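# Six arms lower a ring frame over a mast

## Task

Bring the ring frame down around the standing mast until it sits flat on the low bars, with the mast still upright on its plate at the end. Then open the grippers and pull the arms away. The result only counts if it stays in place with no robot holding it.

## Robot and tools

Robots: six identical i2rt Big YAM arms, named arm1 to arm6. Each has six revolute joints, a two-finger gripper and a camera on the wrist (armN_cam_wrist). A fixed room camera, cam_high, looks over the scene. The hand can reach roughly 1.0 m from the vertical axis of joint 1. Foot positions in metres, with facing direction in degrees counter-clockwise from +x: arm1 (-1.76, -0.37, 0.83) facing -15; arm2 (-1.03, -1.32, 0.83) facing +71; arm3 (0.34, -1.74, 0.85) facing +131; arm4 (1.77, -0.22, 0.84) facing +160; arm5 (0.46, 1.67, 0.83) facing -115; arm6 (-0.76, 1.47, 0.78) facing -58.

Frame: a single scene frame shared by all arms, with its origin on the floor and +z pointing up. The hand point is midway between the two fingertips. The hand's z axis runs along the fingers, and its y axis is the direction in which the fingers open and close.

execute_actions: the argument "actions" is a list that holds either one action or nothing. An empty list only returns the state and images. An action is an object keyed by arm name ("arm1" to "arm6"). Each arm entry holds one key, "joints", which is a map from joint name to an absolute target. Targets are never offsets. Joint names, units and ranges: joint1_rad -2.879 to 2.879 rad, turning the whole arm about its foot, with positive counter-clockwise seen from above and 0 pointing along the foot's facing; joint2_rad 0 to 3.141 rad, the shoulder, where 0 means the upper arm lies roughly level pointing backward and larger values raise it up and over to the front; joint3_rad 0 to 3.019 rad, the elbow, where 0 is fully folded and larger values open it; joint4_rad -1.692 to 1.57 rad, hand pitch, positive tilting the fingers up; joint5_rad -1.57 to 1.57 rad, sideways swing of the hand, positive toward the arm's right; joint6_rad -2.094 to 2.094 rad, hand roll, positive clockwise when viewed from behind the hand; gripper_m 0 to 0.093 m, the gap between the fingertips. A joint counts as arrived within about ±0.045, 0.14, 0.09, 0.055, 0.03, 0.035 rad and 0.003 m respectively. With joints 1 and 6 at 0 and the hand level and pointing forward, the wrist camera sits above the hand looking toward the fingertips. Every motion in an action begins at once, but each may finish at a different time. Joints move at unequal speeds, so the path between two postures can bulge outward. Joints or arms you leave out can keep driving toward earlier targets. An unknown key or a value outside its range makes the whole call rejected, and nothing moves. "cameras" is an optional list of camera names or "all". Omitting it, null or ["all"] returns every camera, and [] returns none.

Results give, for each arm, joint_positions, joint torques (noisy, offset, nonzero even in free air), and joint_status for the last accepted action. Status words: off_target (stopped short, possibly still pushing); contact_stop or time_out (the old target is dropped and the joint holds where it stopped, though a time_out joint may keep a nearby target and continue pushing); not_followed (a safety check blocked that arm's joint targets, shown with a "joint command not followed" line and a cause, while the gripper still acts, and the blocked targets may be retried later); limit_stop_at_motor_heat. on_its_own lists joints this call did not command, and "held at" gives the target being held, not the current position. To relieve a pushing joint, send it its reported position. Tiny target changes may produce no movement. The "pictures" line names the order of the images. MOTOR HOT warns from 85 °C. At 100 °C an OVER-TEMPERATURE FAULT drops that arm until it cools, so avoid long loaded holds and steady pushing. If one result reports a stop, the remaining motion calls in that reply are skipped.

wait: "seconds" from 0 to 10. Nothing new is commanded. It returns the same content as an empty action.

zoom_image: "camera" (one of the camera names) and "region" [x0, y0, x1, y1] in image pixels, with the origin at the top-left, at most 504 by 504. It works only on cameras with a full image in the latest result.

finished_scene: "scene" is the number of the current scene. This ends it permanently, and the result reports success and the next task.

Calibration follows OpenCV conventions: K in pixels for 504x504 images, T_world_to_cam maps scene coordinates to the camera frame, and pos_world gives the camera position. Expect errors of a few millimetres and a fraction of a degree. Wrist camera poses are derived from joint readings, so they can be off further.

Cautions: a hard squeeze between two robots fails the run, and hard collisions may also. The anti-collision check can act late and ignores fingers, gripper housings and wrist cameras. Arms do not push back when they meet resistance; they keep pressing. Arms act independently, so a stalled arm does not pause the others. Do not knock anything onto the floor or out of the work area. Brief external nudges may move loose objects. Drops, slips and slams are penalised. Lower the frame evenly, release it, then retract every arm.

Each tool is called in YAML: its name, and indented under it one key for each argument.

## Session

execute_actions:
  actions: []

Scene clock: 0.00 s.
Joint torques (N m, as the arm reports them, + toward a larger angle): no reading
Motor temperatures (°C, as the motors report them): arm1=[25 25 27 29 27 24] | arm2=[26 25 24 27 26 24] | arm3=[27 28 23 23 24 27] | arm4=[27 26 26 27 27 24] | arm5=[25 28 27 27 24 26] | arm6=[24 25 25 27 25 24]
arm1.joint_positions: joint1_rad=+0.029 joint2_rad=+0.491 joint3_rad=+1.457 joint4_rad=-1.376 joint5_rad=+0.282 joint6_rad=-0.191 gripper_m=+0.094
arm1.joint_status: not commanded
arm1.hand: x=-1.6118 y=-0.4505 z=+1.4171 quat_wxyz=(-0.504, -0.090, -0.827, +0.230) (m; scene frame)
arm2.joint_positions: joint1_rad=-0.013 joint2_rad=+0.557 joint3_rad=+1.441 joint4_rad=-1.238 joint5_rad=+0.014 joint6_rad=-0.301 gripper_m=+0.094
arm2.joint_status: not commanded
arm2.hand: x=-0.9541 y=-1.1288 z=+1.4258 quat_wxyz=(-0.511, +0.562, -0.598, -0.254) (m; scene frame)
arm3.joint_positions: joint1_rad=-0.382 joint2_rad=+0.441 joint3_rad=+1.398 joint4_rad=-1.401 joint5_rad=-0.085 joint6_rad=-0.064 gripper_m=+0.094
arm3.joint_status: not commanded
arm3.hand: x=+0.2865 y=-1.6056 z=+1.4127 quat_wxyz=(-0.298, +0.712, -0.451, -0.449) (m; scene frame)
arm4.joint_positions: joint1_rad=-0.093 joint2_rad=+0.579 joint3_rad=+1.368 joint4_rad=-1.359 joint5_rad=-0.274 joint6_rad=-0.035 gripper_m=+0.094
arm4.joint_status: not commanded
arm4.hand: x=+1.5565 y=-0.1749 z=+1.3807 quat_wxyz=(+0.006, +0.865, -0.110, -0.490) (m; scene frame)
arm5.joint_positions: joint1_rad=-0.235 joint2_rad=+0.527 joint3_rad=+1.437 joint4_rad=-1.494 joint5_rad=-0.053 joint6_rad=+0.329 gripper_m=+0.094
arm5.joint_status: not commanded
arm5.hand: x=+0.3604 y=+1.5251 z=+1.3750 quat_wxyz=(-0.290, -0.843, -0.260, +0.370) (m; scene frame)
arm6.joint_positions: joint1_rad=+0.378 joint2_rad=+0.596 joint3_rad=+1.345 joint4_rad=-1.500 joint5_rad=+0.140 joint6_rad=+0.357 gripper_m=+0.095
arm6.joint_status: not commanded
arm6.hand: x=-0.6127 y=+1.3367 z=+1.2747 quat_wxyz=(-0.389, -0.457, -0.791, +0.121) (m; scene frame)
pictures: arm1_cam_wrist, arm2_cam_wrist, arm3_cam_wrist, arm4_cam_wrist, arm5_cam_wrist, arm6_cam_wrist, cam_high
Images, in order (width x height): arm1_cam_wrist 504x504, arm2_cam_wrist 504x504, arm3_cam_wrist 504x504, arm4_cam_wrist 504x504, arm5_cam_wrist 504x504, arm6_cam_wrist 504x504, cam_high 504x504.

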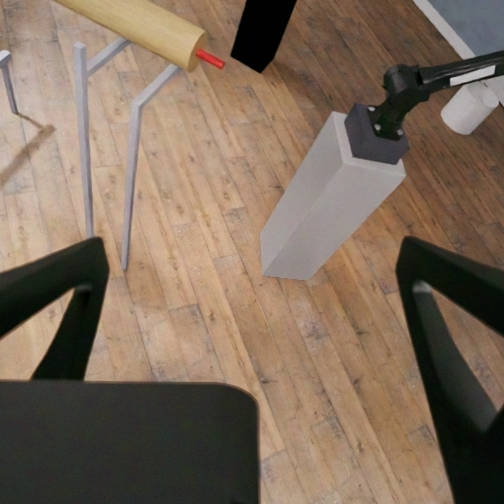

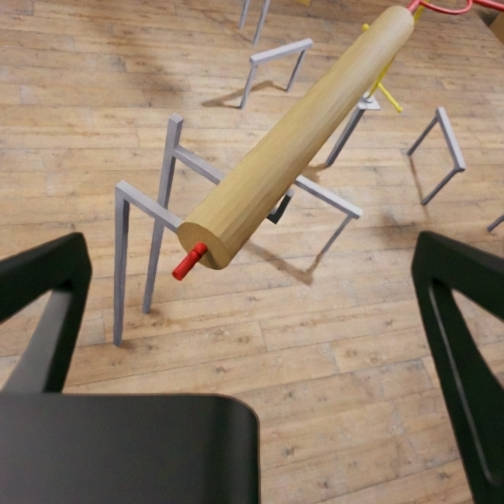

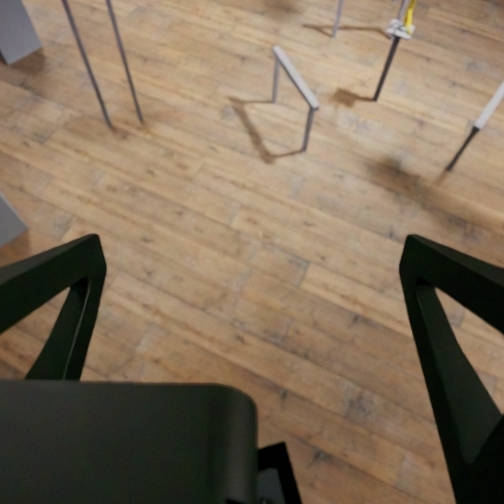

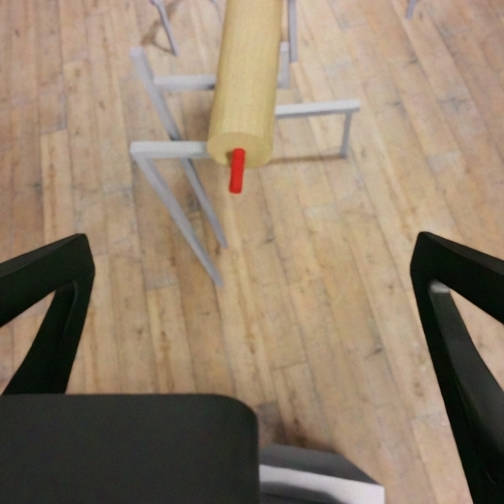

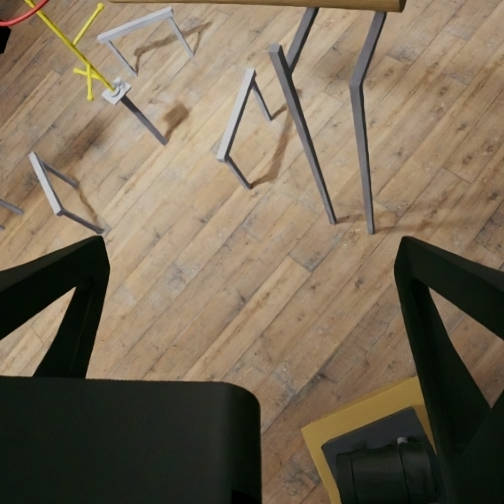

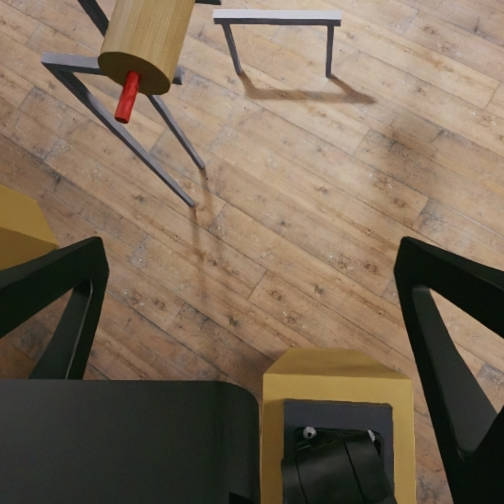

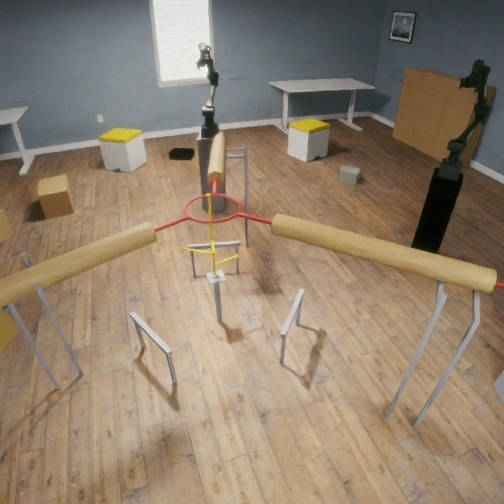

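zoom_image:
  camera: "cam_high"
  region: [140,130,310,330]

execute_actions:
  actions:
    - {"arm2":{"joints":{"joint1_rad":-0.2,"joint2_rad":1.0,"joint3_rad":1.3,"joint4_rad":-0.6,"joint5_rad":0,"joint6_rad":0}},"arm4":{"joints":{"joint1_rad":0.05,"joint2_rad":1.3,"joint3_rad":1.6,"joint4_rad":-0.7,"joint5_rad":0,"joint6_rad":0}},"arm6":{"joints":{"joint1_rad":0.1,"joint2_rad":1.2,"joint3_rad":1.7,"joint4_rad":-0.8,"joint5_rad":0,"joint6_rad":0}},"arm1":{"joints":{"joint1_rad":0.45,"joint2_rad":1.6,"joint3_rad":1.3,"joint4_rad":0.6,"joint5_rad":0,"joint6_rad":0}},"arm3":{"joints":{"joint1_rad":-0.5,"joint2_rad":1.6,"joint3_rad":1.0,"joint4_rad":0.9,"joint5_rad":0,"joint6_rad":0}},"arm5":{"joints":{"joint1_rad":0.2,"joint2_rad":2.0,"joint3_rad":2.6,"joint4_rad":-0.9,"joint5_rad":0,"joint6_rad":0}}}

Region (140, 130, 310, 330) of cam_high's 504x504 image, scaled by 2.520, with more detail than that image has; it fills the left 428 columns of this view, and the rest is white.

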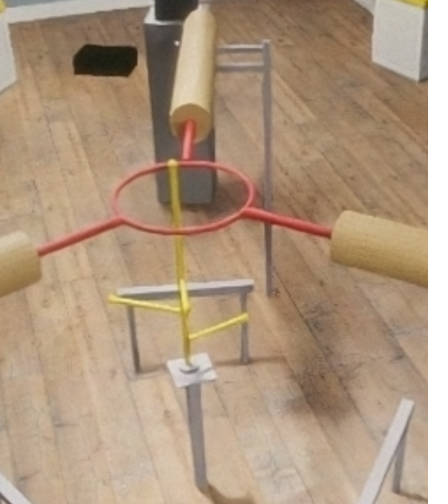

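Scene clock: 7.77 s.
Joint torques (N m, as the arm reports them, + toward a larger angle): arm1=[  1.48 -18.07  11.3    2.21  -0.07   0.07] | arm2=[-1.78 -7.66 11.46  2.24 -0.04  0.07] | arm3=[ -0.45 -13.15  10.76   2.4   -0.05   0.13] | arm4=[ -1.65 -11.76  13.11   2.58   0.13   0.08] | arm5=[  2.61 -27.24  13.4    2.29   0.02  -0.17] | arm6=[ -1.77 -10.2    9.94   3.1   -0.17  -0.23]
Motor temperatures (°C, as the motors report them): arm1=[25 25 28 29 27 24] | arm2=[26 25 26 27 26 24] | arm3=[27 28 25 23 24 27] | arm4=[27 26 29 27 27 24] | arm5=[25 28 28 27 24 26] | arm6=[24 26 27 27 25 24]
arm1.joint_positions: joint1_rad=+0.450 joint2_rad=+1.614 joint3_rad=+1.280 joint4_rad=+0.572 joint5_rad=+0.002 joint6_rad=-0.008 gripper_m=+0.094
arm1.joint_status: all done
arm1.hand: x=-1.0612 y=-0.2339 z=+1.2633 quat_wxyz=(-0.781, +0.063, -0.618, -0.071) (m; scene frame)
arm2.joint_positions: joint1_rad=-0.189 joint2_rad=+0.995 joint3_rad=+1.268 joint4_rad=-0.625 joint5_rad=+0.001 joint6_rad=-0.016 gripper_m=+0.094
arm2.joint_status: all done
arm2.hand: x=-0.7934 y=-0.9158 z=+1.3287 quat_wxyz=(-0.494, +0.414, -0.709, -0.286) (m; scene frame)
arm3.joint_positions: joint1_rad=-0.493 joint2_rad=+1.608 joint3_rad=+0.985 joint4_rad=+0.881 joint5_rad=-0.002 joint6_rad=-0.013 gripper_m=+0.094
arm3.joint_status: all done
arm3.hand: x=+0.2081 y=-1.1044 z=+1.2021 quat_wxyz=(-0.501, +0.475, -0.378, -0.616) (m; scene frame)
arm4.joint_positions: joint1_rad=+0.046 joint2_rad=+1.302 joint3_rad=+1.568 joint4_rad=-0.721 joint5_rad=-0.004 joint6_rad=-0.013 gripper_m=+0.094
arm4.joint_status: all done
arm4.hand: x=+1.2177 y=-0.0539 z=+1.3495 quat_wxyz=(-0.080, +0.840, -0.120, -0.523) (m; scene frame)
arm5.joint_positions: joint1_rad=+0.191 joint2_rad=+2.028 joint3_rad=+2.545 joint4_rad=-0.914 joint5_rad=-0.002 joint6_rad=+0.009 gripper_m=+0.094
arm5.joint_status: all done
arm5.hand: x=+0.2617 y=+0.8777 z=+1.3580 quat_wxyz=(-0.343, -0.661, -0.510, +0.430) (m; scene frame)
arm6.joint_positions: joint1_rad=+0.110 joint2_rad=+1.204 joint3_rad=+1.674 joint4_rad=-0.821 joint5_rad=+0.003 joint6_rad=+0.012 gripper_m=+0.095
arm6.joint_status: all done
arm6.hand: x=-0.4408 y=+1.0697 z=+1.3817 quat_wxyz=(-0.520, -0.360, -0.733, +0.250) (m; scene frame)
pictures: arm1_cam_wrist, arm2_cam_wrist, arm3_cam_wrist, arm4_cam_wrist, arm5_cam_wrist, arm6_cam_wrist, cam_high
camera_calibration (this result's frames):
arm1_cam_wrist: T_world_to_cam=[[0.195663, -0.98065, 0.00646621, -0.0245459], [-0.36459, -0.0788621, -0.927823, 0.776825], [0.910379, 0.179183, -0.372966, 1.60475], [0, 0, 0, 1]] pos_world=[-1.17291, -0.250353, 1.31943]
arm2_cam_wrist: T_world_to_cam=[[0.868748, -0.495245, 0.00308857, 0.228178], [-0.412566, -0.727136, -0.548692, -0.258588], [0.273983, 0.475401, -0.836019, 1.8894], [0, 0, 0, 1]] pos_world=[-0.822577, -0.973247, 1.43699]
arm3_cam_wrist: T_world_to_cam=[[0.973826, 0.227202, 0.00645841, 0.0385061], [0.0903294, -0.36078, -0.928266, 0.700241], [-0.208574, 0.904554, -0.37186, 1.61076], [0, 0, 0, 1]] pos_world=[0.235212, -1.21314, 1.24874]
arm4_cam_wrist: T_world_to_cam=[[0.287065, 0.957907, 0.00272976, -0.299503], [0.845532, -0.252048, -0.470688, -0.402584], [-0.450188, 0.137426, -0.882295, 1.87114], [0, 0, 0, 1]] pos_world=[1.26874, -0.0717178, 1.46222]
arm5_cam_wrist: T_world_to_cam=[[-0.969032, 0.246235, -0.0185633, 0.0652483], [0.221587, 0.833928, -0.505435, -0.104429], [-0.108975, -0.493896, -0.862665, 1.7606], [0, 0, 0, 1]] pos_world=[0.27823, 0.940573, 1.46724]
arm6_cam_wrist: T_world_to_cam=[[-0.785096, -0.619354, -0.00493617, 0.318616], [-0.50402, 0.64349, -0.576095, -0.109482], [0.359983, -0.449802, -0.817368, 1.89433], [0, 0, 0, 1]] pos_world=[-0.486962, 1.11986, 1.48686]
Images, in order (width x height): arm1_cam_wrist 504x504, arm2_cam_wrist 504x504, arm3_cam_wrist 504x504, arm4_cam_wrist 504x504, arm5_cam_wrist 504x504, arm6_cam_wrist 504x504, cam_high 504x504.

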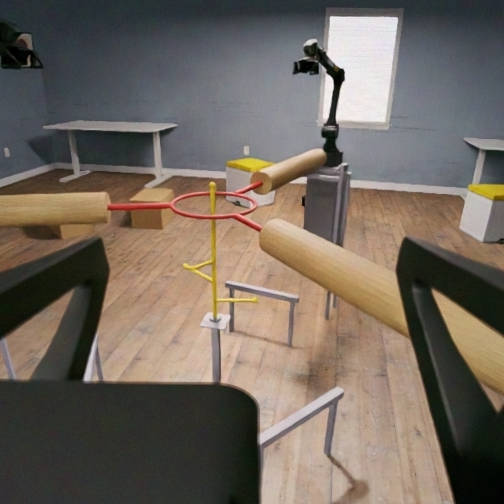

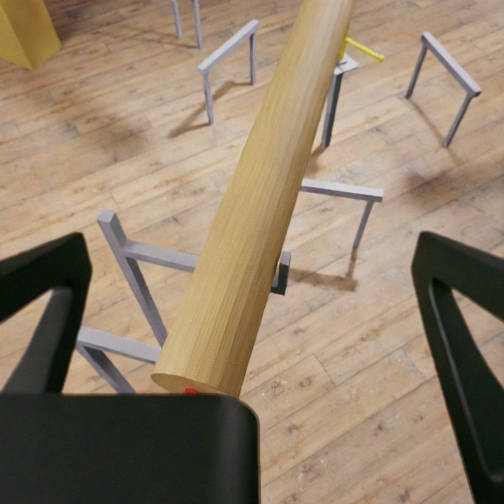

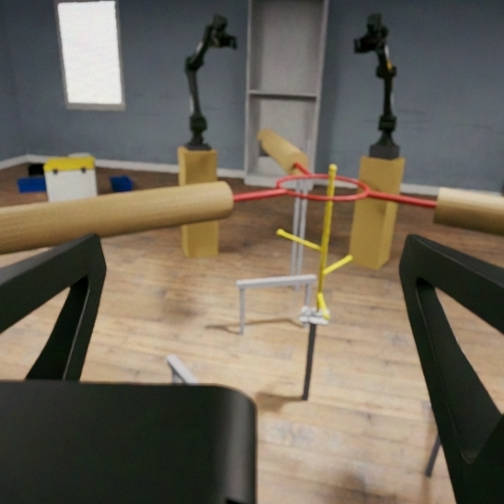

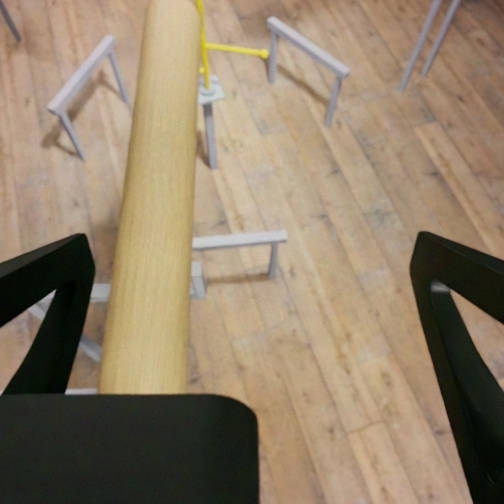

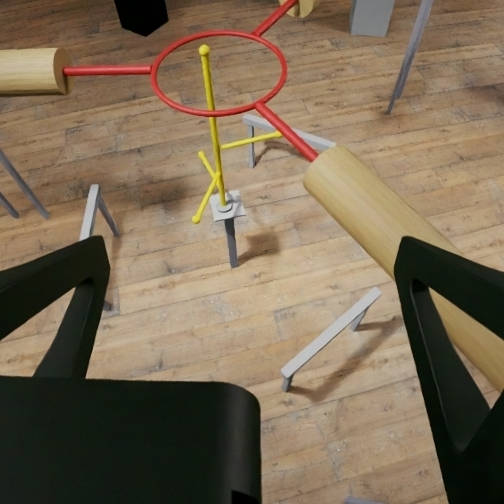

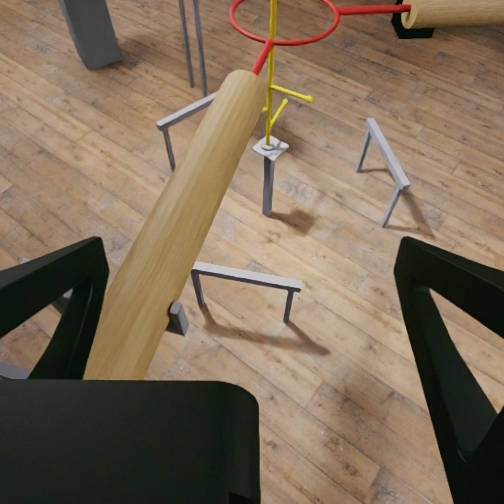

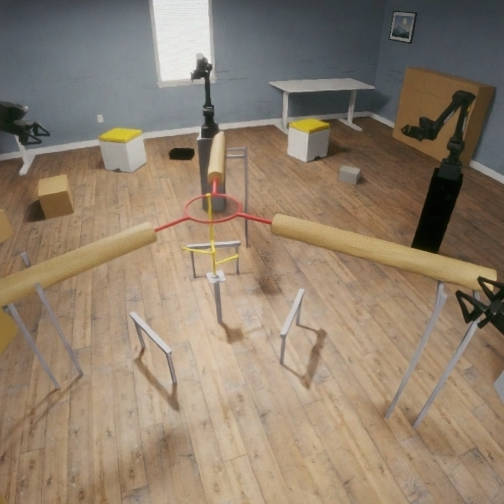

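execute_actions:
  actions:
    - {"arm2":{"joints":{"joint1_rad":-0.052,"joint2_rad":1.73,"joint3_rad":1.66,"joint4_rad":-1.45,"joint6_rad":0.41}},"arm4":{"joints":{"joint1_rad":0.3,"joint2_rad":1.85,"joint3_rad":1.81,"joint4_rad":-1.48,"joint6_rad":0.26}},"arm6":{"joints":{"joint1_rad":0.548,"joint2_rad":1.9,"joint3_rad":2.05,"joint4_rad":-1.67,"joint6_rad":0.76}}}
  cameras: ["arm2_cam_wrist","arm4_cam_wrist","arm6_cam_wrist"]

Scene clock: 37.17 s.
Joint torques (N m, as the arm reports them, + toward a larger angle): arm1=[  1.47 -18.07  11.3    2.19  -0.06   0.07] | arm2=[ -0.56 -19.37  10.43  -0.47   0.01   0.07] | arm3=[ -0.32 -13.21  10.76   2.4   -0.05   0.13] | arm4=[ -2.3  -20.31  12.21  -0.32   0.03   0.08] | arm5=[  2.58 -27.22  13.46   2.2    0.05  -0.18] | arm6=[ -1.98 -22.76   9.64   0.33   0.06   0.07]
Motor temperatures (°C, as the motors report them): arm1=[25 27 33 29 27 24] | arm2=[26 25 31 27 26 24] | arm3=[27 30 28 24 24 27] | arm4=[27 27 34 28 27 24] | arm5=[25 31 33 27 24 26] | arm6=[24 26 32 27 25 24]
arm1.joint_positions: joint1_rad=+0.450 joint2_rad=+1.614 joint3_rad=+1.280 joint4_rad=+0.572 joint5_rad=+0.002 joint6_rad=-0.008 gripper_m=+0.094
arm1.joint_status: not commanded
arm1.hand: x=-1.0612 y=-0.2339 z=+1.2633 quat_wxyz=(-0.781, +0.063, -0.618, -0.071) (m; scene frame)
arm2.joint_positions: joint1_rad=-0.053 joint2_rad=+1.736 joint3_rad=+1.627 joint4_rad=-1.436 joint5_rad=+0.001 joint6_rad=+0.394 gripper_m=+0.094
arm2.joint_status: all done
arm2.hand: x=-0.8302 y=-0.8261 z=+1.0319 quat_wxyz=(-0.004, +0.386, -0.923, -0.012) (m; scene frame)
arm3.joint_positions: joint1_rad=-0.493 joint2_rad=+1.608 joint3_rad=+0.985 joint4_rad=+0.881 joint5_rad=-0.002 joint6_rad=-0.013 gripper_m=+0.094
arm3.joint_status: not commanded
arm3.hand: x=+0.2081 y=-1.1044 z=+1.2021 quat_wxyz=(-0.501, +0.475, -0.378, -0.616) (m; scene frame)
arm4.joint_positions: joint1_rad=+0.302 joint2_rad=+1.859 joint3_rad=+1.776 joint4_rad=-1.469 joint5_rad=-0.001 joint6_rad=+0.247 gripper_m=+0.094
arm4.joint_status: all done
arm4.hand: x=+1.1896 y=-0.1984 z=+1.0407 quat_wxyz=(+0.002, +0.989, -0.145, -0.009) (m; scene frame)
arm5.joint_positions: joint1_rad=+0.191 joint2_rad=+2.028 joint3_rad=+2.545 joint4_rad=-0.914 joint5_rad=-0.002 joint6_rad=+0.009 gripper_m=+0.094
arm5.joint_status: not commanded
arm5.hand: x=+0.2617 y=+0.8777 z=+1.3580 quat_wxyz=(-0.343, -0.661, -0.510, +0.430) (m; scene frame)
arm6.joint_positions: joint1_rad=+0.561 joint2_rad=+1.908 joint3_rad=+2.023 joint4_rad=-1.659 joint5_rad=+0.000 joint6_rad=+0.747 gripper_m=+0.095
arm6.joint_status: all done
arm6.hand: x=-0.2252 y=+1.2157 z=+1.0472 quat_wxyz=(-0.017, -0.563, -0.826, +0.001) (m; scene frame)
pictures: arm2_cam_wrist, arm4_cam_wrist, arm6_cam_wrist
camera_calibration (this result's frames):
arm2_cam_wrist: T_world_to_cam=[[0.711366, -0.702587, -0.0181546, 0.0253898], [-0.565801, -0.587812, 0.578227, -1.54637], [-0.416926, -0.401059, -0.815674, 0.290075], [0, 0, 0, 1]] pos_world=[-0.772059, -0.774798, 1.13122]
arm4_cam_wrist: T_world_to_cam=[[0.291972, 0.956396, -0.007689, -0.147416], [0.786421, -0.23549, 0.57104, -1.57122], [0.54433, -0.172775, -0.820886, 0.297379], [0, 0, 0, 1]] pos_world=[1.11681, -0.177639, 1.14021]
arm6_cam_wrist: T_world_to_cam=[[-0.928943, -0.369653, -0.0205215, 0.257099], [-0.318338, 0.769232, 0.554024, -1.58197], [-0.189011, 0.52119, -0.832248, 0.320504], [0, 0, 0, 1]] pos_world=[-0.204193, 1.1449, 1.14847]
Images, in order (width x height): arm2_cam_wrist 504x504, arm4_cam_wrist 504x504, arm6_cam_wrist 504x504.

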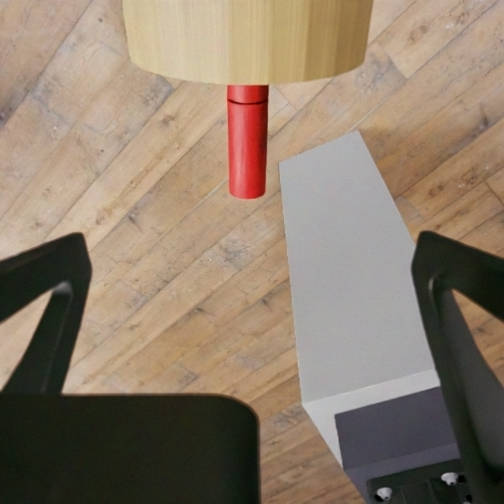

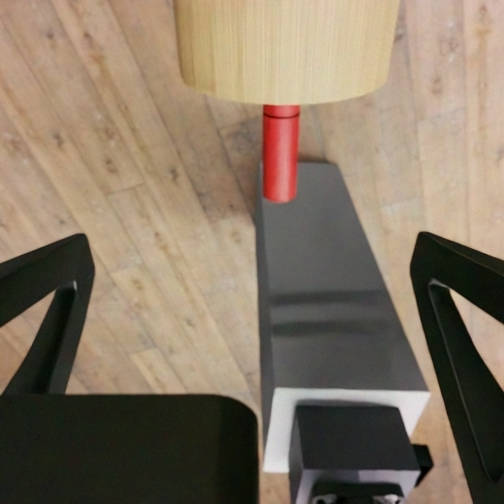

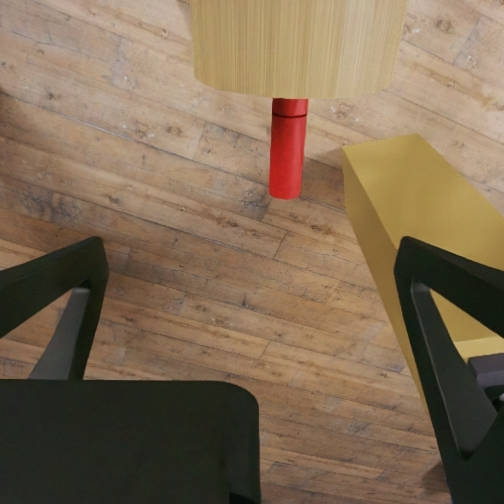

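execute_actions:
  actions:
    - {"arm2":{"joints":{"joint1_rad":-0.04,"joint2_rad":1.8,"joint3_rad":1.445,"joint4_rad":-1.16}},"arm4":{"joints":{"joint1_rad":0.278,"joint2_rad":1.893,"joint3_rad":1.53,"joint4_rad":-1.16}},"arm6":{"joints":{"joint1_rad":0.53,"joint2_rad":1.875,"joint3_rad":1.68,"joint4_rad":-1.33}}}
  cameras: ["arm2_cam_wrist","arm4_cam_wrist","arm6_cam_wrist"]

Scene clock: 45.17 s.
Joint torques (N m, as the arm reports them, + toward a larger angle): arm1=[  1.42 -18.11  11.32   2.21  -0.06   0.07] | arm2=[  0.6  -21.46   8.85   0.57   0.02   0.07] | arm3=[ -0.3  -13.18  10.76   2.39  -0.04   0.14] | arm4=[ -2.05 -20.91   9.91   0.71   0.02   0.08] | arm5=[  2.38 -27.14  13.58   2.21   0.04  -0.2 ] | arm6=[ -2.02 -21.21   7.68   1.23   0.06   0.07]
Motor temperatures (°C, as the motors report them): arm1=[25 28 34 29 27 24] | arm2=[26 26 31 27 26 24] | arm3=[27 30 28 24 24 27] | arm4=[27 28 34 27 27 24] | arm5=[25 31 33 27 24 26] | arm6=[24 27 32 27 25 24]
arm1.joint_positions: joint1_rad=+0.450 joint2_rad=+1.614 joint3_rad=+1.280 joint4_rad=+0.572 joint5_rad=+0.002 joint6_rad=-0.008 gripper_m=+0.094
arm1.joint_status: not commanded
arm1.hand: x=-1.0612 y=-0.2339 z=+1.2633 quat_wxyz=(-0.781, +0.063, -0.618, -0.071) (m; scene frame)
arm2.joint_positions: joint1_rad=-0.053 joint2_rad=+1.822 joint3_rad=+1.425 joint4_rad=-1.176 joint5_rad=+0.001 joint6_rad=+0.394 gripper_m=+0.094
arm2.joint_status: all done
arm2.hand: x=-0.8330 y=-0.8291 z=+0.9135 quat_wxyz=(+0.006, +0.386, -0.923, -0.003) (m; scene frame)
arm3.joint_positions: joint1_rad=-0.493 joint2_rad=+1.608 joint3_rad=+0.985 joint4_rad=+0.881 joint5_rad=-0.002 joint6_rad=-0.013 gripper_m=+0.094
arm3.joint_status: not commanded
arm3.hand: x=+0.2081 y=-1.1044 z=+1.2021 quat_wxyz=(-0.501, +0.475, -0.378, -0.616) (m; scene frame)
arm4.joint_positions: joint1_rad=+0.280 joint2_rad=+1.909 joint3_rad=+1.514 joint4_rad=-1.173 joint5_rad=-0.001 joint6_rad=+0.248 gripper_m=+0.094
arm4.joint_status: all done
arm4.hand: x=+1.2053 y=-0.1868 z=+0.9162 quat_wxyz=(+0.001, +0.988, -0.156, -0.001) (m; scene frame)
arm5.joint_positions: joint1_rad=+0.191 joint2_rad=+2.028 joint3_rad=+2.545 joint4_rad=-0.914 joint5_rad=-0.002 joint6_rad=+0.009 gripper_m=+0.094
arm5.joint_status: not commanded
arm5.hand: x=+0.2617 y=+0.8777 z=+1.3580 quat_wxyz=(-0.343, -0.661, -0.510, +0.430) (m; scene frame)
arm6.joint_positions: joint1_rad=+0.540 joint2_rad=+1.873 joint3_rad=+1.677 joint4_rad=-1.343 joint5_rad=+0.000 joint6_rad=+0.748 gripper_m=+0.095
arm6.joint_status: all done
arm6.hand: x=-0.2438 y=+1.2108 z=+0.9356 quat_wxyz=(-0.019, -0.572, -0.820, +0.000) (m; scene frame)
pictures: arm2_cam_wrist, arm4_cam_wrist, arm6_cam_wrist
camera_calibration (this result's frames):
arm2_cam_wrist: T_world_to_cam=[[0.711482, -0.702664, -0.00760578, 0.0135782], [-0.559526, -0.57303, 0.598805, -1.48261], [-0.425117, -0.421783, -0.800859, 0.15363], [0, 0, 0, 1]] pos_world=[-0.77391, -0.775241, 1.01093]
arm4_cam_wrist: T_world_to_cam=[[0.31349, 0.949584, -0.00374291, -0.194906], [0.771899, -0.25253, 0.583439, -1.5067], [0.553079, -0.185791, -0.812148, 0.167692], [0, 0, 0, 1]] pos_world=[1.13137, -0.16425, 1.01453]
arm6_cam_wrist: T_world_to_cam=[[-0.936361, -0.350176, -0.0246052, 0.214113], [-0.305087, 0.777116, 0.550466, -1.5253], [-0.173639, 0.522941, -0.834495, 0.230409], [0, 0, 0, 1]] pos_world=[-0.224856, 1.13982, 1.03717]
Images, in order (width x height): arm2_cam_wrist 504x504, arm4_cam_wrist 504x504, arm6_cam_wrist 504x504.

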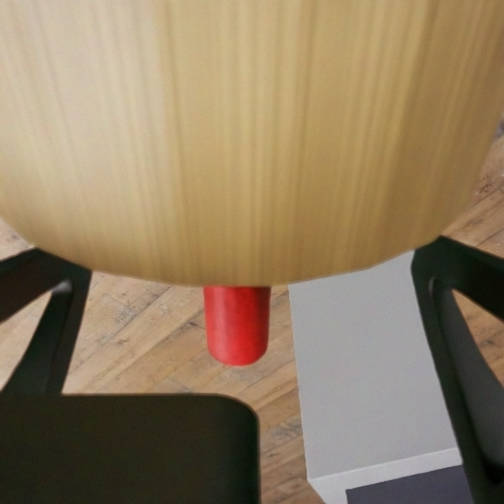

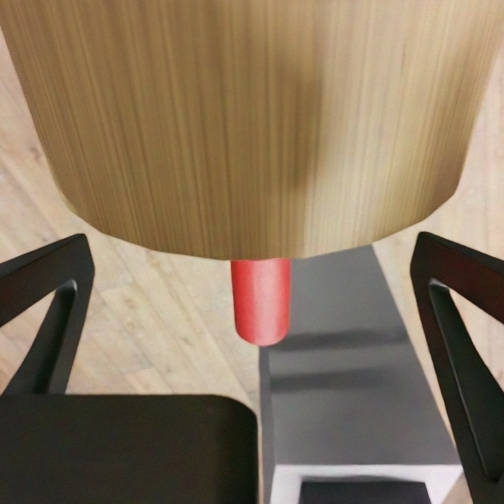

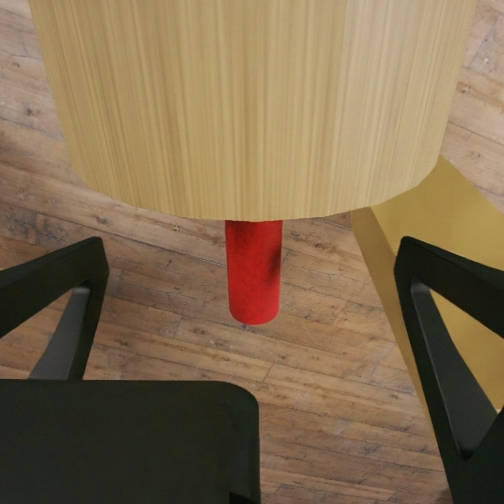

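execute_actions:
  actions:
    - {"arm2":{"joints":{"joint1_rad":-0.03,"joint3_rad":1.41,"joint4_rad":-1.14,"gripper_m":0.04}},"arm4":{"joints":{"joint3_rad":1.465,"joint4_rad":-1.095,"gripper_m":0.04}},"arm6":{"joints":{"joint3_rad":1.6,"joint4_rad":-1.245,"gripper_m":0.04}}}
  cameras: []

execute_actions:
  actions:
    - {"arm2":{"joints":{"gripper_m":0}},"arm4":{"joints":{"gripper_m":0}},"arm6":{"joints":{"gripper_m":0}}}
  cameras: ["arm2_cam_wrist","arm4_cam_wrist","arm6_cam_wrist"]

execute_actions:
  actions:
    - {"arm2":{"joints":{"joint2_rad":1.74,"joint3_rad":1.59,"joint4_rad":-1.38}},"arm4":{"joints":{"joint2_rad":1.845,"joint3_rad":1.66,"joint4_rad":-1.34}},"arm6":{"joints":{"joint2_rad":1.845,"joint3_rad":1.82,"joint4_rad":-1.5}}}

Scene clock: 51.17 s.
Joint torques (N m, as the arm reports them, + toward a larger angle): arm1=[  1.44 -18.15  11.3    2.2   -0.06   0.07] | arm2=[  0.78 -21.37   7.82   0.56   0.02   0.08] | arm3=[ -0.28 -13.14  10.75   2.38  -0.05   0.11] | arm4=[ -2.04 -20.67   8.85   0.68   0.02   0.07] | arm5=[  2.77 -27.05  13.53   2.18   0.06  -0.21] | arm6=[ -2.01 -20.82   7.53   1.24   0.05   0.07]
Motor temperatures (°C, as the motors report them): arm1=[25 28 34 29 27 24] | arm2=[26 26 31 27 26 24] | arm3=[27 30 29 24 24 27] | arm4=[27 28 33 27 27 24] | arm5=[25 31 33 27 24 26] | arm6=[24 27 32 27 25 24]
arm1.joint_positions: joint1_rad=+0.450 joint2_rad=+1.614 joint3_rad=+1.280 joint4_rad=+0.572 joint5_rad=+0.002 joint6_rad=-0.008 gripper_m=+0.094
arm1.joint_status: not commanded
arm1.hand: x=-1.0612 y=-0.2339 z=+1.2633 quat_wxyz=(-0.781, +0.063, -0.618, -0.071) (m; scene frame)
arm2.joint_positions: joint1_rad=-0.045 joint2_rad=+1.821 joint3_rad=+1.405 joint4_rad=-1.157 joint5_rad=+0.001 joint6_rad=+0.394 gripper_m=+0.040
arm2.joint_status: all done
arm2.hand: x=-0.8384 y=-0.8304 z=+0.9069 quat_wxyz=(+0.006, +0.389, -0.921, -0.003) (m; scene frame)
arm3.joint_positions: joint1_rad=-0.493 joint2_rad=+1.608 joint3_rad=+0.985 joint4_rad=+0.881 joint5_rad=-0.002 joint6_rad=-0.013 gripper_m=+0.094
arm3.joint_status: not commanded
arm3.hand: x=+0.2081 y=-1.1044 z=+1.2021 quat_wxyz=(-0.501, +0.475, -0.378, -0.616) (m; scene frame)
arm4.joint_positions: joint1_rad=+0.280 joint2_rad=+1.908 joint3_rad=+1.456 joint4_rad=-1.108 joint5_rad=-0.001 joint6_rad=+0.248 gripper_m=+0.040
arm4.joint_status: all done
arm4.hand: x=+1.2130 y=-0.1873 z=+0.8966 quat_wxyz=(+0.001, +0.988, -0.156, -0.005) (m; scene frame)
arm5.joint_positions: joint1_rad=+0.191 joint2_rad=+2.028 joint3_rad=+2.545 joint4_rad=-0.914 joint5_rad=-0.002 joint6_rad=+0.009 gripper_m=+0.094
arm5.joint_status: not commanded
arm5.hand: x=+0.2617 y=+0.8777 z=+1.3580 quat_wxyz=(-0.343, -0.661, -0.510, +0.430) (m; scene frame)
arm6.joint_positions: joint1_rad=+0.540 joint2_rad=+1.873 joint3_rad=+1.597 joint4_rad=-1.258 joint5_rad=+0.000 joint6_rad=+0.748 gripper_m=+0.040
arm6.joint_status: all done
arm6.hand: x=-0.2490 y=+1.2133 z=+0.9059 quat_wxyz=(-0.022, -0.572, -0.820, +0.000) (m; scene frame)
pictures: none
No camera images: the call's "cameras" was empty. Leave "cameras" out to get every camera's image.

Scene clock: 51.73 s.
Joint torques (N m, as the arm reports them, + toward a larger angle): arm1=[  1.39 -18.17  11.3    2.21  -0.07   0.07] | arm2=[  0.5  -21.18   7.83   0.52   0.11   0.04] | arm3=[ -0.34 -13.25  10.79   2.35  -0.05   0.12] | arm4=[ -2.11 -20.64   8.94   0.67  -0.13   0.09] | arm5=[  2.73 -27.28  13.62   2.18   0.06  -0.17] | arm6=[ -1.88 -20.94   7.59   1.03   0.29   0.07]
Motor temperatures (°C, as the motors report them): arm1=[25 28 34 29 27 24] | arm2=[26 27 31 27 26 24] | arm3=[27 30 29 24 24 27] | arm4=[27 29 33 27 27 24] | arm5=[25 32 33 27 24 26] | arm6=[24 27 32 27 25 24]
arm1.joint_positions: joint1_rad=+0.450 joint2_rad=+1.614 joint3_rad=+1.280 joint4_rad=+0.572 joint5_rad=+0.002 joint6_rad=-0.008 gripper_m=+0.094
arm1.joint_status: not commanded
arm1.hand: x=-1.0612 y=-0.2339 z=+1.2633 quat_wxyz=(-0.781, +0.063, -0.618, -0.071) (m; scene frame)
arm2.joint_positions: joint1_rad=-0.044 joint2_rad=+1.821 joint3_rad=+1.404 joint4_rad=-1.155 joint5_rad=-0.002 joint6_rad=+0.397 gripper_m=+0.018
arm2.joint_status: gripper_m off_target (ended at +0.018, target +0.000)
arm2.hand: x=-0.8393 y=-0.8301 z=+0.9067 quat_wxyz=(+0.007, +0.388, -0.921, -0.004) (m; scene frame)
arm3.joint_positions: joint1_rad=-0.493 joint2_rad=+1.608 joint3_rad=+0.985 joint4_rad=+0.881 joint5_rad=-0.002 joint6_rad=-0.013 gripper_m=+0.094
arm3.joint_status: not commanded
arm3.hand: x=+0.2081 y=-1.1044 z=+1.2021 quat_wxyz=(-0.501, +0.475, -0.378, -0.616) (m; scene frame)
arm4.joint_positions: joint1_rad=+0.279 joint2_rad=+1.908 joint3_rad=+1.456 joint4_rad=-1.108 joint5_rad=+0.003 joint6_rad=+0.246 gripper_m=+0.018
arm4.joint_status: gripper_m off_target (ended at +0.018, target +0.000)
arm4.hand: x=+1.2129 y=-0.1862 z=+0.8966 quat_wxyz=(+0.000, +0.988, -0.155, -0.005) (m; scene frame)
arm5.joint_positions: joint1_rad=+0.191 joint2_rad=+2.028 joint3_rad=+2.545 joint4_rad=-0.914 joint5_rad=-0.002 joint6_rad=+0.009 gripper_m=+0.094
arm5.joint_status: not commanded
arm5.hand: x=+0.2617 y=+0.8777 z=+1.3580 quat_wxyz=(-0.343, -0.661, -0.510, +0.430) (m; scene frame)
arm6.joint_positions: joint1_rad=+0.540 joint2_rad=+1.873 joint3_rad=+1.597 joint4_rad=-1.251 joint5_rad=-0.006 joint6_rad=+0.748 gripper_m=+0.019
arm6.joint_status: gripper_m off_target (ended at +0.019, target +0.000)
arm6.hand: x=-0.2471 y=+1.2134 z=+0.9060 quat_wxyz=(-0.025, -0.571, -0.820, -0.003) (m; scene frame)
pictures: arm2_cam_wrist, arm4_cam_wrist, arm6_cam_wrist
camera_calibration (this result's frames):
arm2_cam_wrist: T_world_to_cam=[[0.715456, -0.69858, -0.0103977, 0.0264999], [-0.554945, -0.577266, 0.598999, -1.48246], [-0.424451, -0.422788, -0.800682, 0.144629], [0, 0, 0, 1]] pos_world=[-0.780253, -0.776112, 1.00407]
arm4_cam_wrist: T_world_to_cam=[[0.312776, 0.949825, -0.00194992, -0.198612], [0.776354, -0.254468, 0.576646, -1.50072], [0.547216, -0.181875, -0.816992, 0.159795], [0, 0, 0, 1]] pos_world=[1.13977, -0.164176, 0.995547]
arm6_cam_wrist: T_world_to_cam=[[-0.935841, -0.350494, -0.0368093, 0.222794], [-0.312545, 0.777151, 0.546216, -1.50997], [-0.162839, 0.522676, -0.836835, 0.208872], [0, 0, 0, 1]] pos_world=[-0.229421, 1.14239, 1.00776]
Images, in order (width x height): arm2_cam_wrist 504x504, arm4_cam_wrist 504x504, arm6_cam_wrist 504x504.

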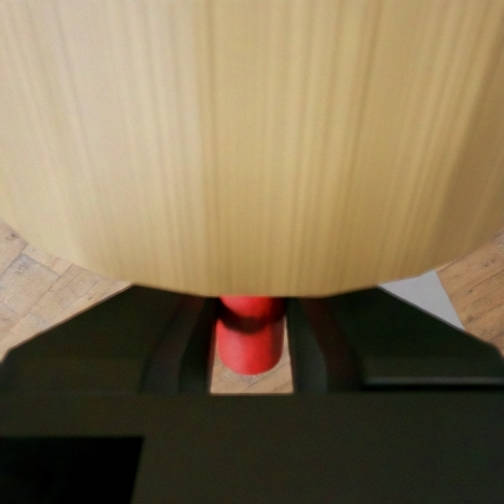

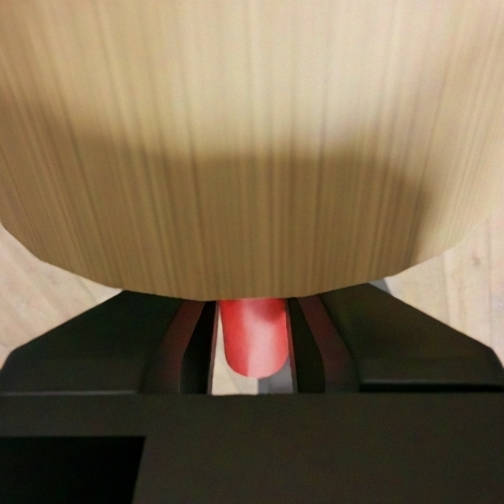

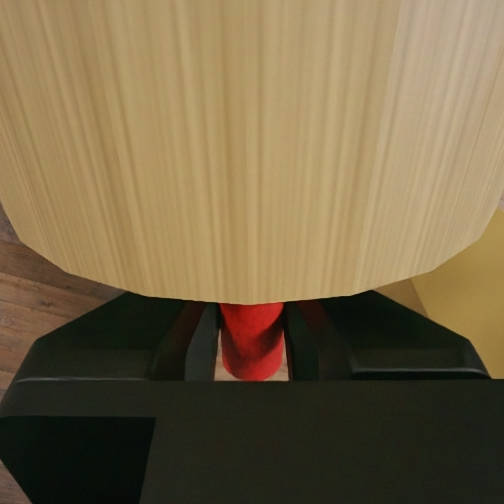

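Scene clock: 52.77 s.
Joint torques (N m, as the arm reports them, + toward a larger angle): arm1=[  1.47 -18.23  11.3    2.22  -0.06   0.07] | arm2=[  0.67 -22.14  12.43  -0.98   0.19   0.01] | arm3=[ -0.4  -13.18  10.79   2.35  -0.04   0.13] | arm4=[ -2.23 -23.14  14.69  -0.78   0.15   0.09] | arm5=[  2.6  -27.07  13.59   2.24   0.06  -0.19] | arm6=[ -1.78 -24.42  11.96  -0.29   0.16   0.08]
Motor temperatures (°C, as the motors report them): arm1=[25 28 34 29 27 24] | arm2=[26 27 31 27 26 24] | arm3=[27 30 29 24 24 27] | arm4=[27 29 33 27 27 24] | arm5=[25 32 33 27 24 26] | arm6=[24 27 32 27 25 24]
arm1.joint_positions: joint1_rad=+0.450 joint2_rad=+1.614 joint3_rad=+1.280 joint4_rad=+0.572 joint5_rad=+0.002 joint6_rad=-0.008 gripper_m=+0.094
arm1.joint_status: not commanded
arm1.hand: x=-1.0612 y=-0.2339 z=+1.2633 quat_wxyz=(-0.781, +0.063, -0.618, -0.071) (m; scene frame)
arm2.joint_positions: joint1_rad=-0.041 joint2_rad=+1.773 joint3_rad=+1.524 joint4_rad=-1.355 joint5_rad=-0.004 joint6_rad=+0.401 gripper_m=+0.018
arm2.joint_status: all done
arm2.hand: x=-0.8417 y=-0.8327 z=+0.9747 quat_wxyz=(+0.018, +0.388, -0.921, +0.007) (m; scene frame)
arm3.joint_positions: joint1_rad=-0.493 joint2_rad=+1.608 joint3_rad=+0.985 joint4_rad=+0.881 joint5_rad=-0.002 joint6_rad=-0.013 gripper_m=+0.094
arm3.joint_status: not commanded
arm3.hand: x=+0.2081 y=-1.1044 z=+1.2021 quat_wxyz=(-0.501, +0.475, -0.378, -0.616) (m; scene frame)
arm4.joint_positions: joint1_rad=+0.280 joint2_rad=+1.889 joint3_rad=+1.593 joint4_rad=-1.324 joint5_rad=-0.004 joint6_rad=+0.246 gripper_m=+0.018
arm4.joint_status: all done
arm4.hand: x=+1.2119 y=-0.1881 z=+0.9558 quat_wxyz=(+0.000, +0.988, -0.154, +0.025) (m; scene frame)
arm5.joint_positions: joint1_rad=+0.191 joint2_rad=+2.028 joint3_rad=+2.545 joint4_rad=-0.914 joint5_rad=-0.002 joint6_rad=+0.009 gripper_m=+0.094
arm5.joint_status: not commanded
arm5.hand: x=+0.2617 y=+0.8777 z=+1.3580 quat_wxyz=(-0.343, -0.661, -0.510, +0.430) (m; scene frame)
arm6.joint_positions: joint1_rad=+0.539 joint2_rad=+1.880 joint3_rad=+1.760 joint4_rad=-1.474 joint5_rad=-0.003 joint6_rad=+0.748 gripper_m=+0.019
arm6.joint_status: all done
arm6.hand: x=-0.2498 y=+1.2138 z=+0.9627 quat_wxyz=(+0.008, -0.572, -0.820, +0.003) (m; scene frame)
pictures: arm1_cam_wrist, arm2_cam_wrist, arm3_cam_wrist, arm4_cam_wrist, arm5_cam_wrist, arm6_cam_wrist, cam_high
camera_calibration (this result's frames):
arm1_cam_wrist: T_world_to_cam=[[0.195663, -0.98065, 0.00646621, -0.0245459], [-0.36459, -0.0788621, -0.927823, 0.776825], [0.910379, 0.179183, -0.372966, 1.60475], [0, 0, 0, 1]] pos_world=[-1.17291, -0.250353, 1.31943]
arm2_cam_wrist: T_world_to_cam=[[0.715099, -0.699023, -0.000406639, 0.0167224], [-0.547018, -0.55996, 0.622267, -1.52769], [-0.435207, -0.44476, -0.782805, 0.152173], [0, 0, 0, 1]] pos_world=[-0.781406, -0.776077, 1.06976]
arm3_cam_wrist: T_world_to_cam=[[0.973826, 0.227202, 0.00645841, 0.0385061], [0.0903294, -0.36078, -0.928266, 0.700241], [-0.208574, 0.904554, -0.37186, 1.61076], [0, 0, 0, 1]] pos_world=[0.235212, -1.21314, 1.24874]
arm4_cam_wrist: T_world_to_cam=[[0.310888, 0.950426, 0.00623336, -0.201809], [0.741426, -0.246616, 0.624073, -1.53607], [0.594673, -0.189395, -0.781341, 0.115366], [0, 0, 0, 1]] pos_world=[1.13302, -0.165165, 1.05002]
arm5_cam_wrist: T_world_to_cam=[[-0.969032, 0.246235, -0.0185633, 0.0652483], [0.221587, 0.833928, -0.505435, -0.104429], [-0.108975, -0.493896, -0.862665, 1.7606], [0, 0, 0, 1]] pos_world=[0.27823, 0.940573, 1.46724]
arm6_cam_wrist: T_world_to_cam=[[-0.937211, -0.348601, 0.0106148, 0.174216], [-0.276823, 0.762059, 0.58535, -1.55262], [-0.212143, 0.545658, -0.810711, 0.190329], [0, 0, 0, 1]] pos_world=[-0.226146, 1.14007, 1.06128]
Images, in order (width x height): arm1_cam_wrist 504x504, arm2_cam_wrist 504x504, arm3_cam_wrist 504x504, arm4_cam_wrist 504x504, arm5_cam_wrist 504x504, arm6_cam_wrist 504x504, cam_high 504x504.

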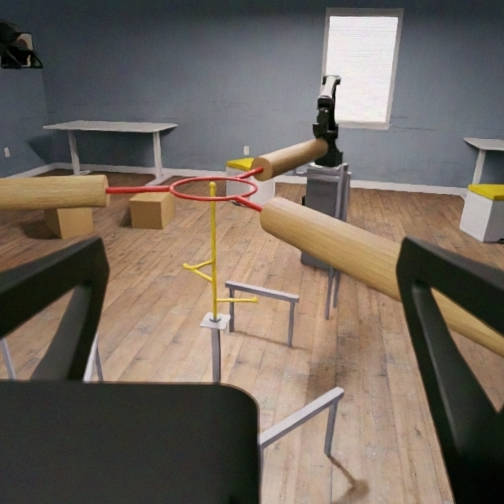

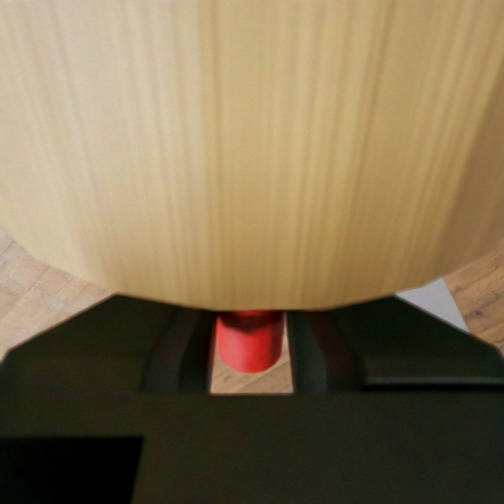

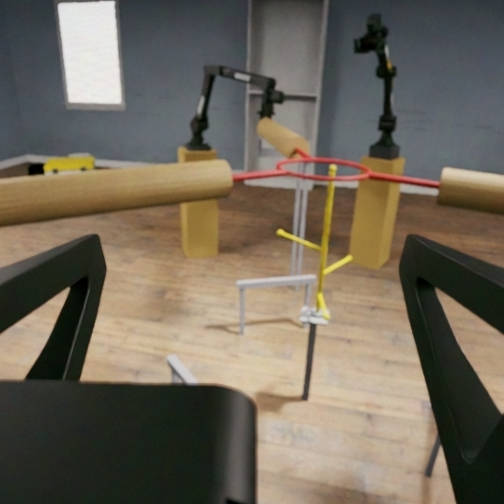

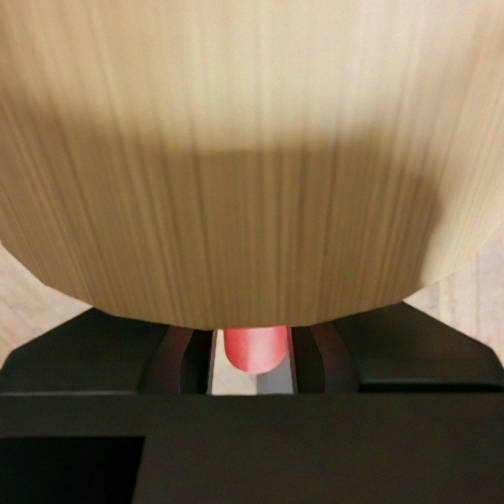

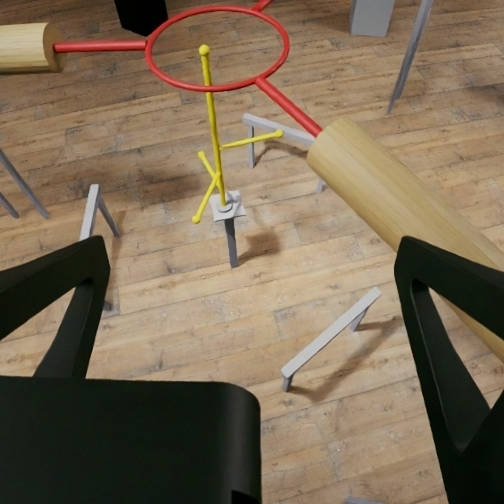

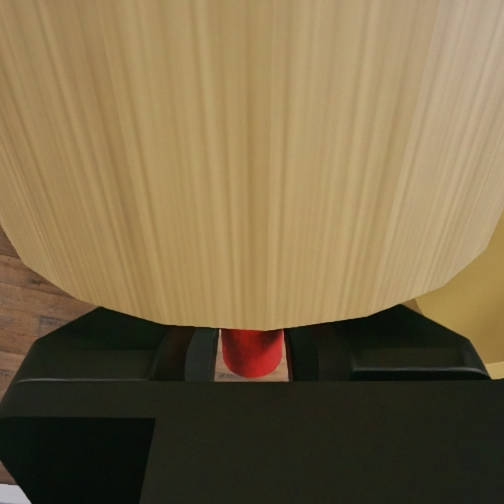

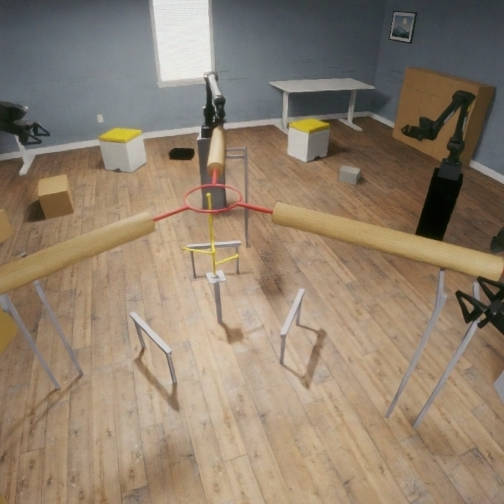

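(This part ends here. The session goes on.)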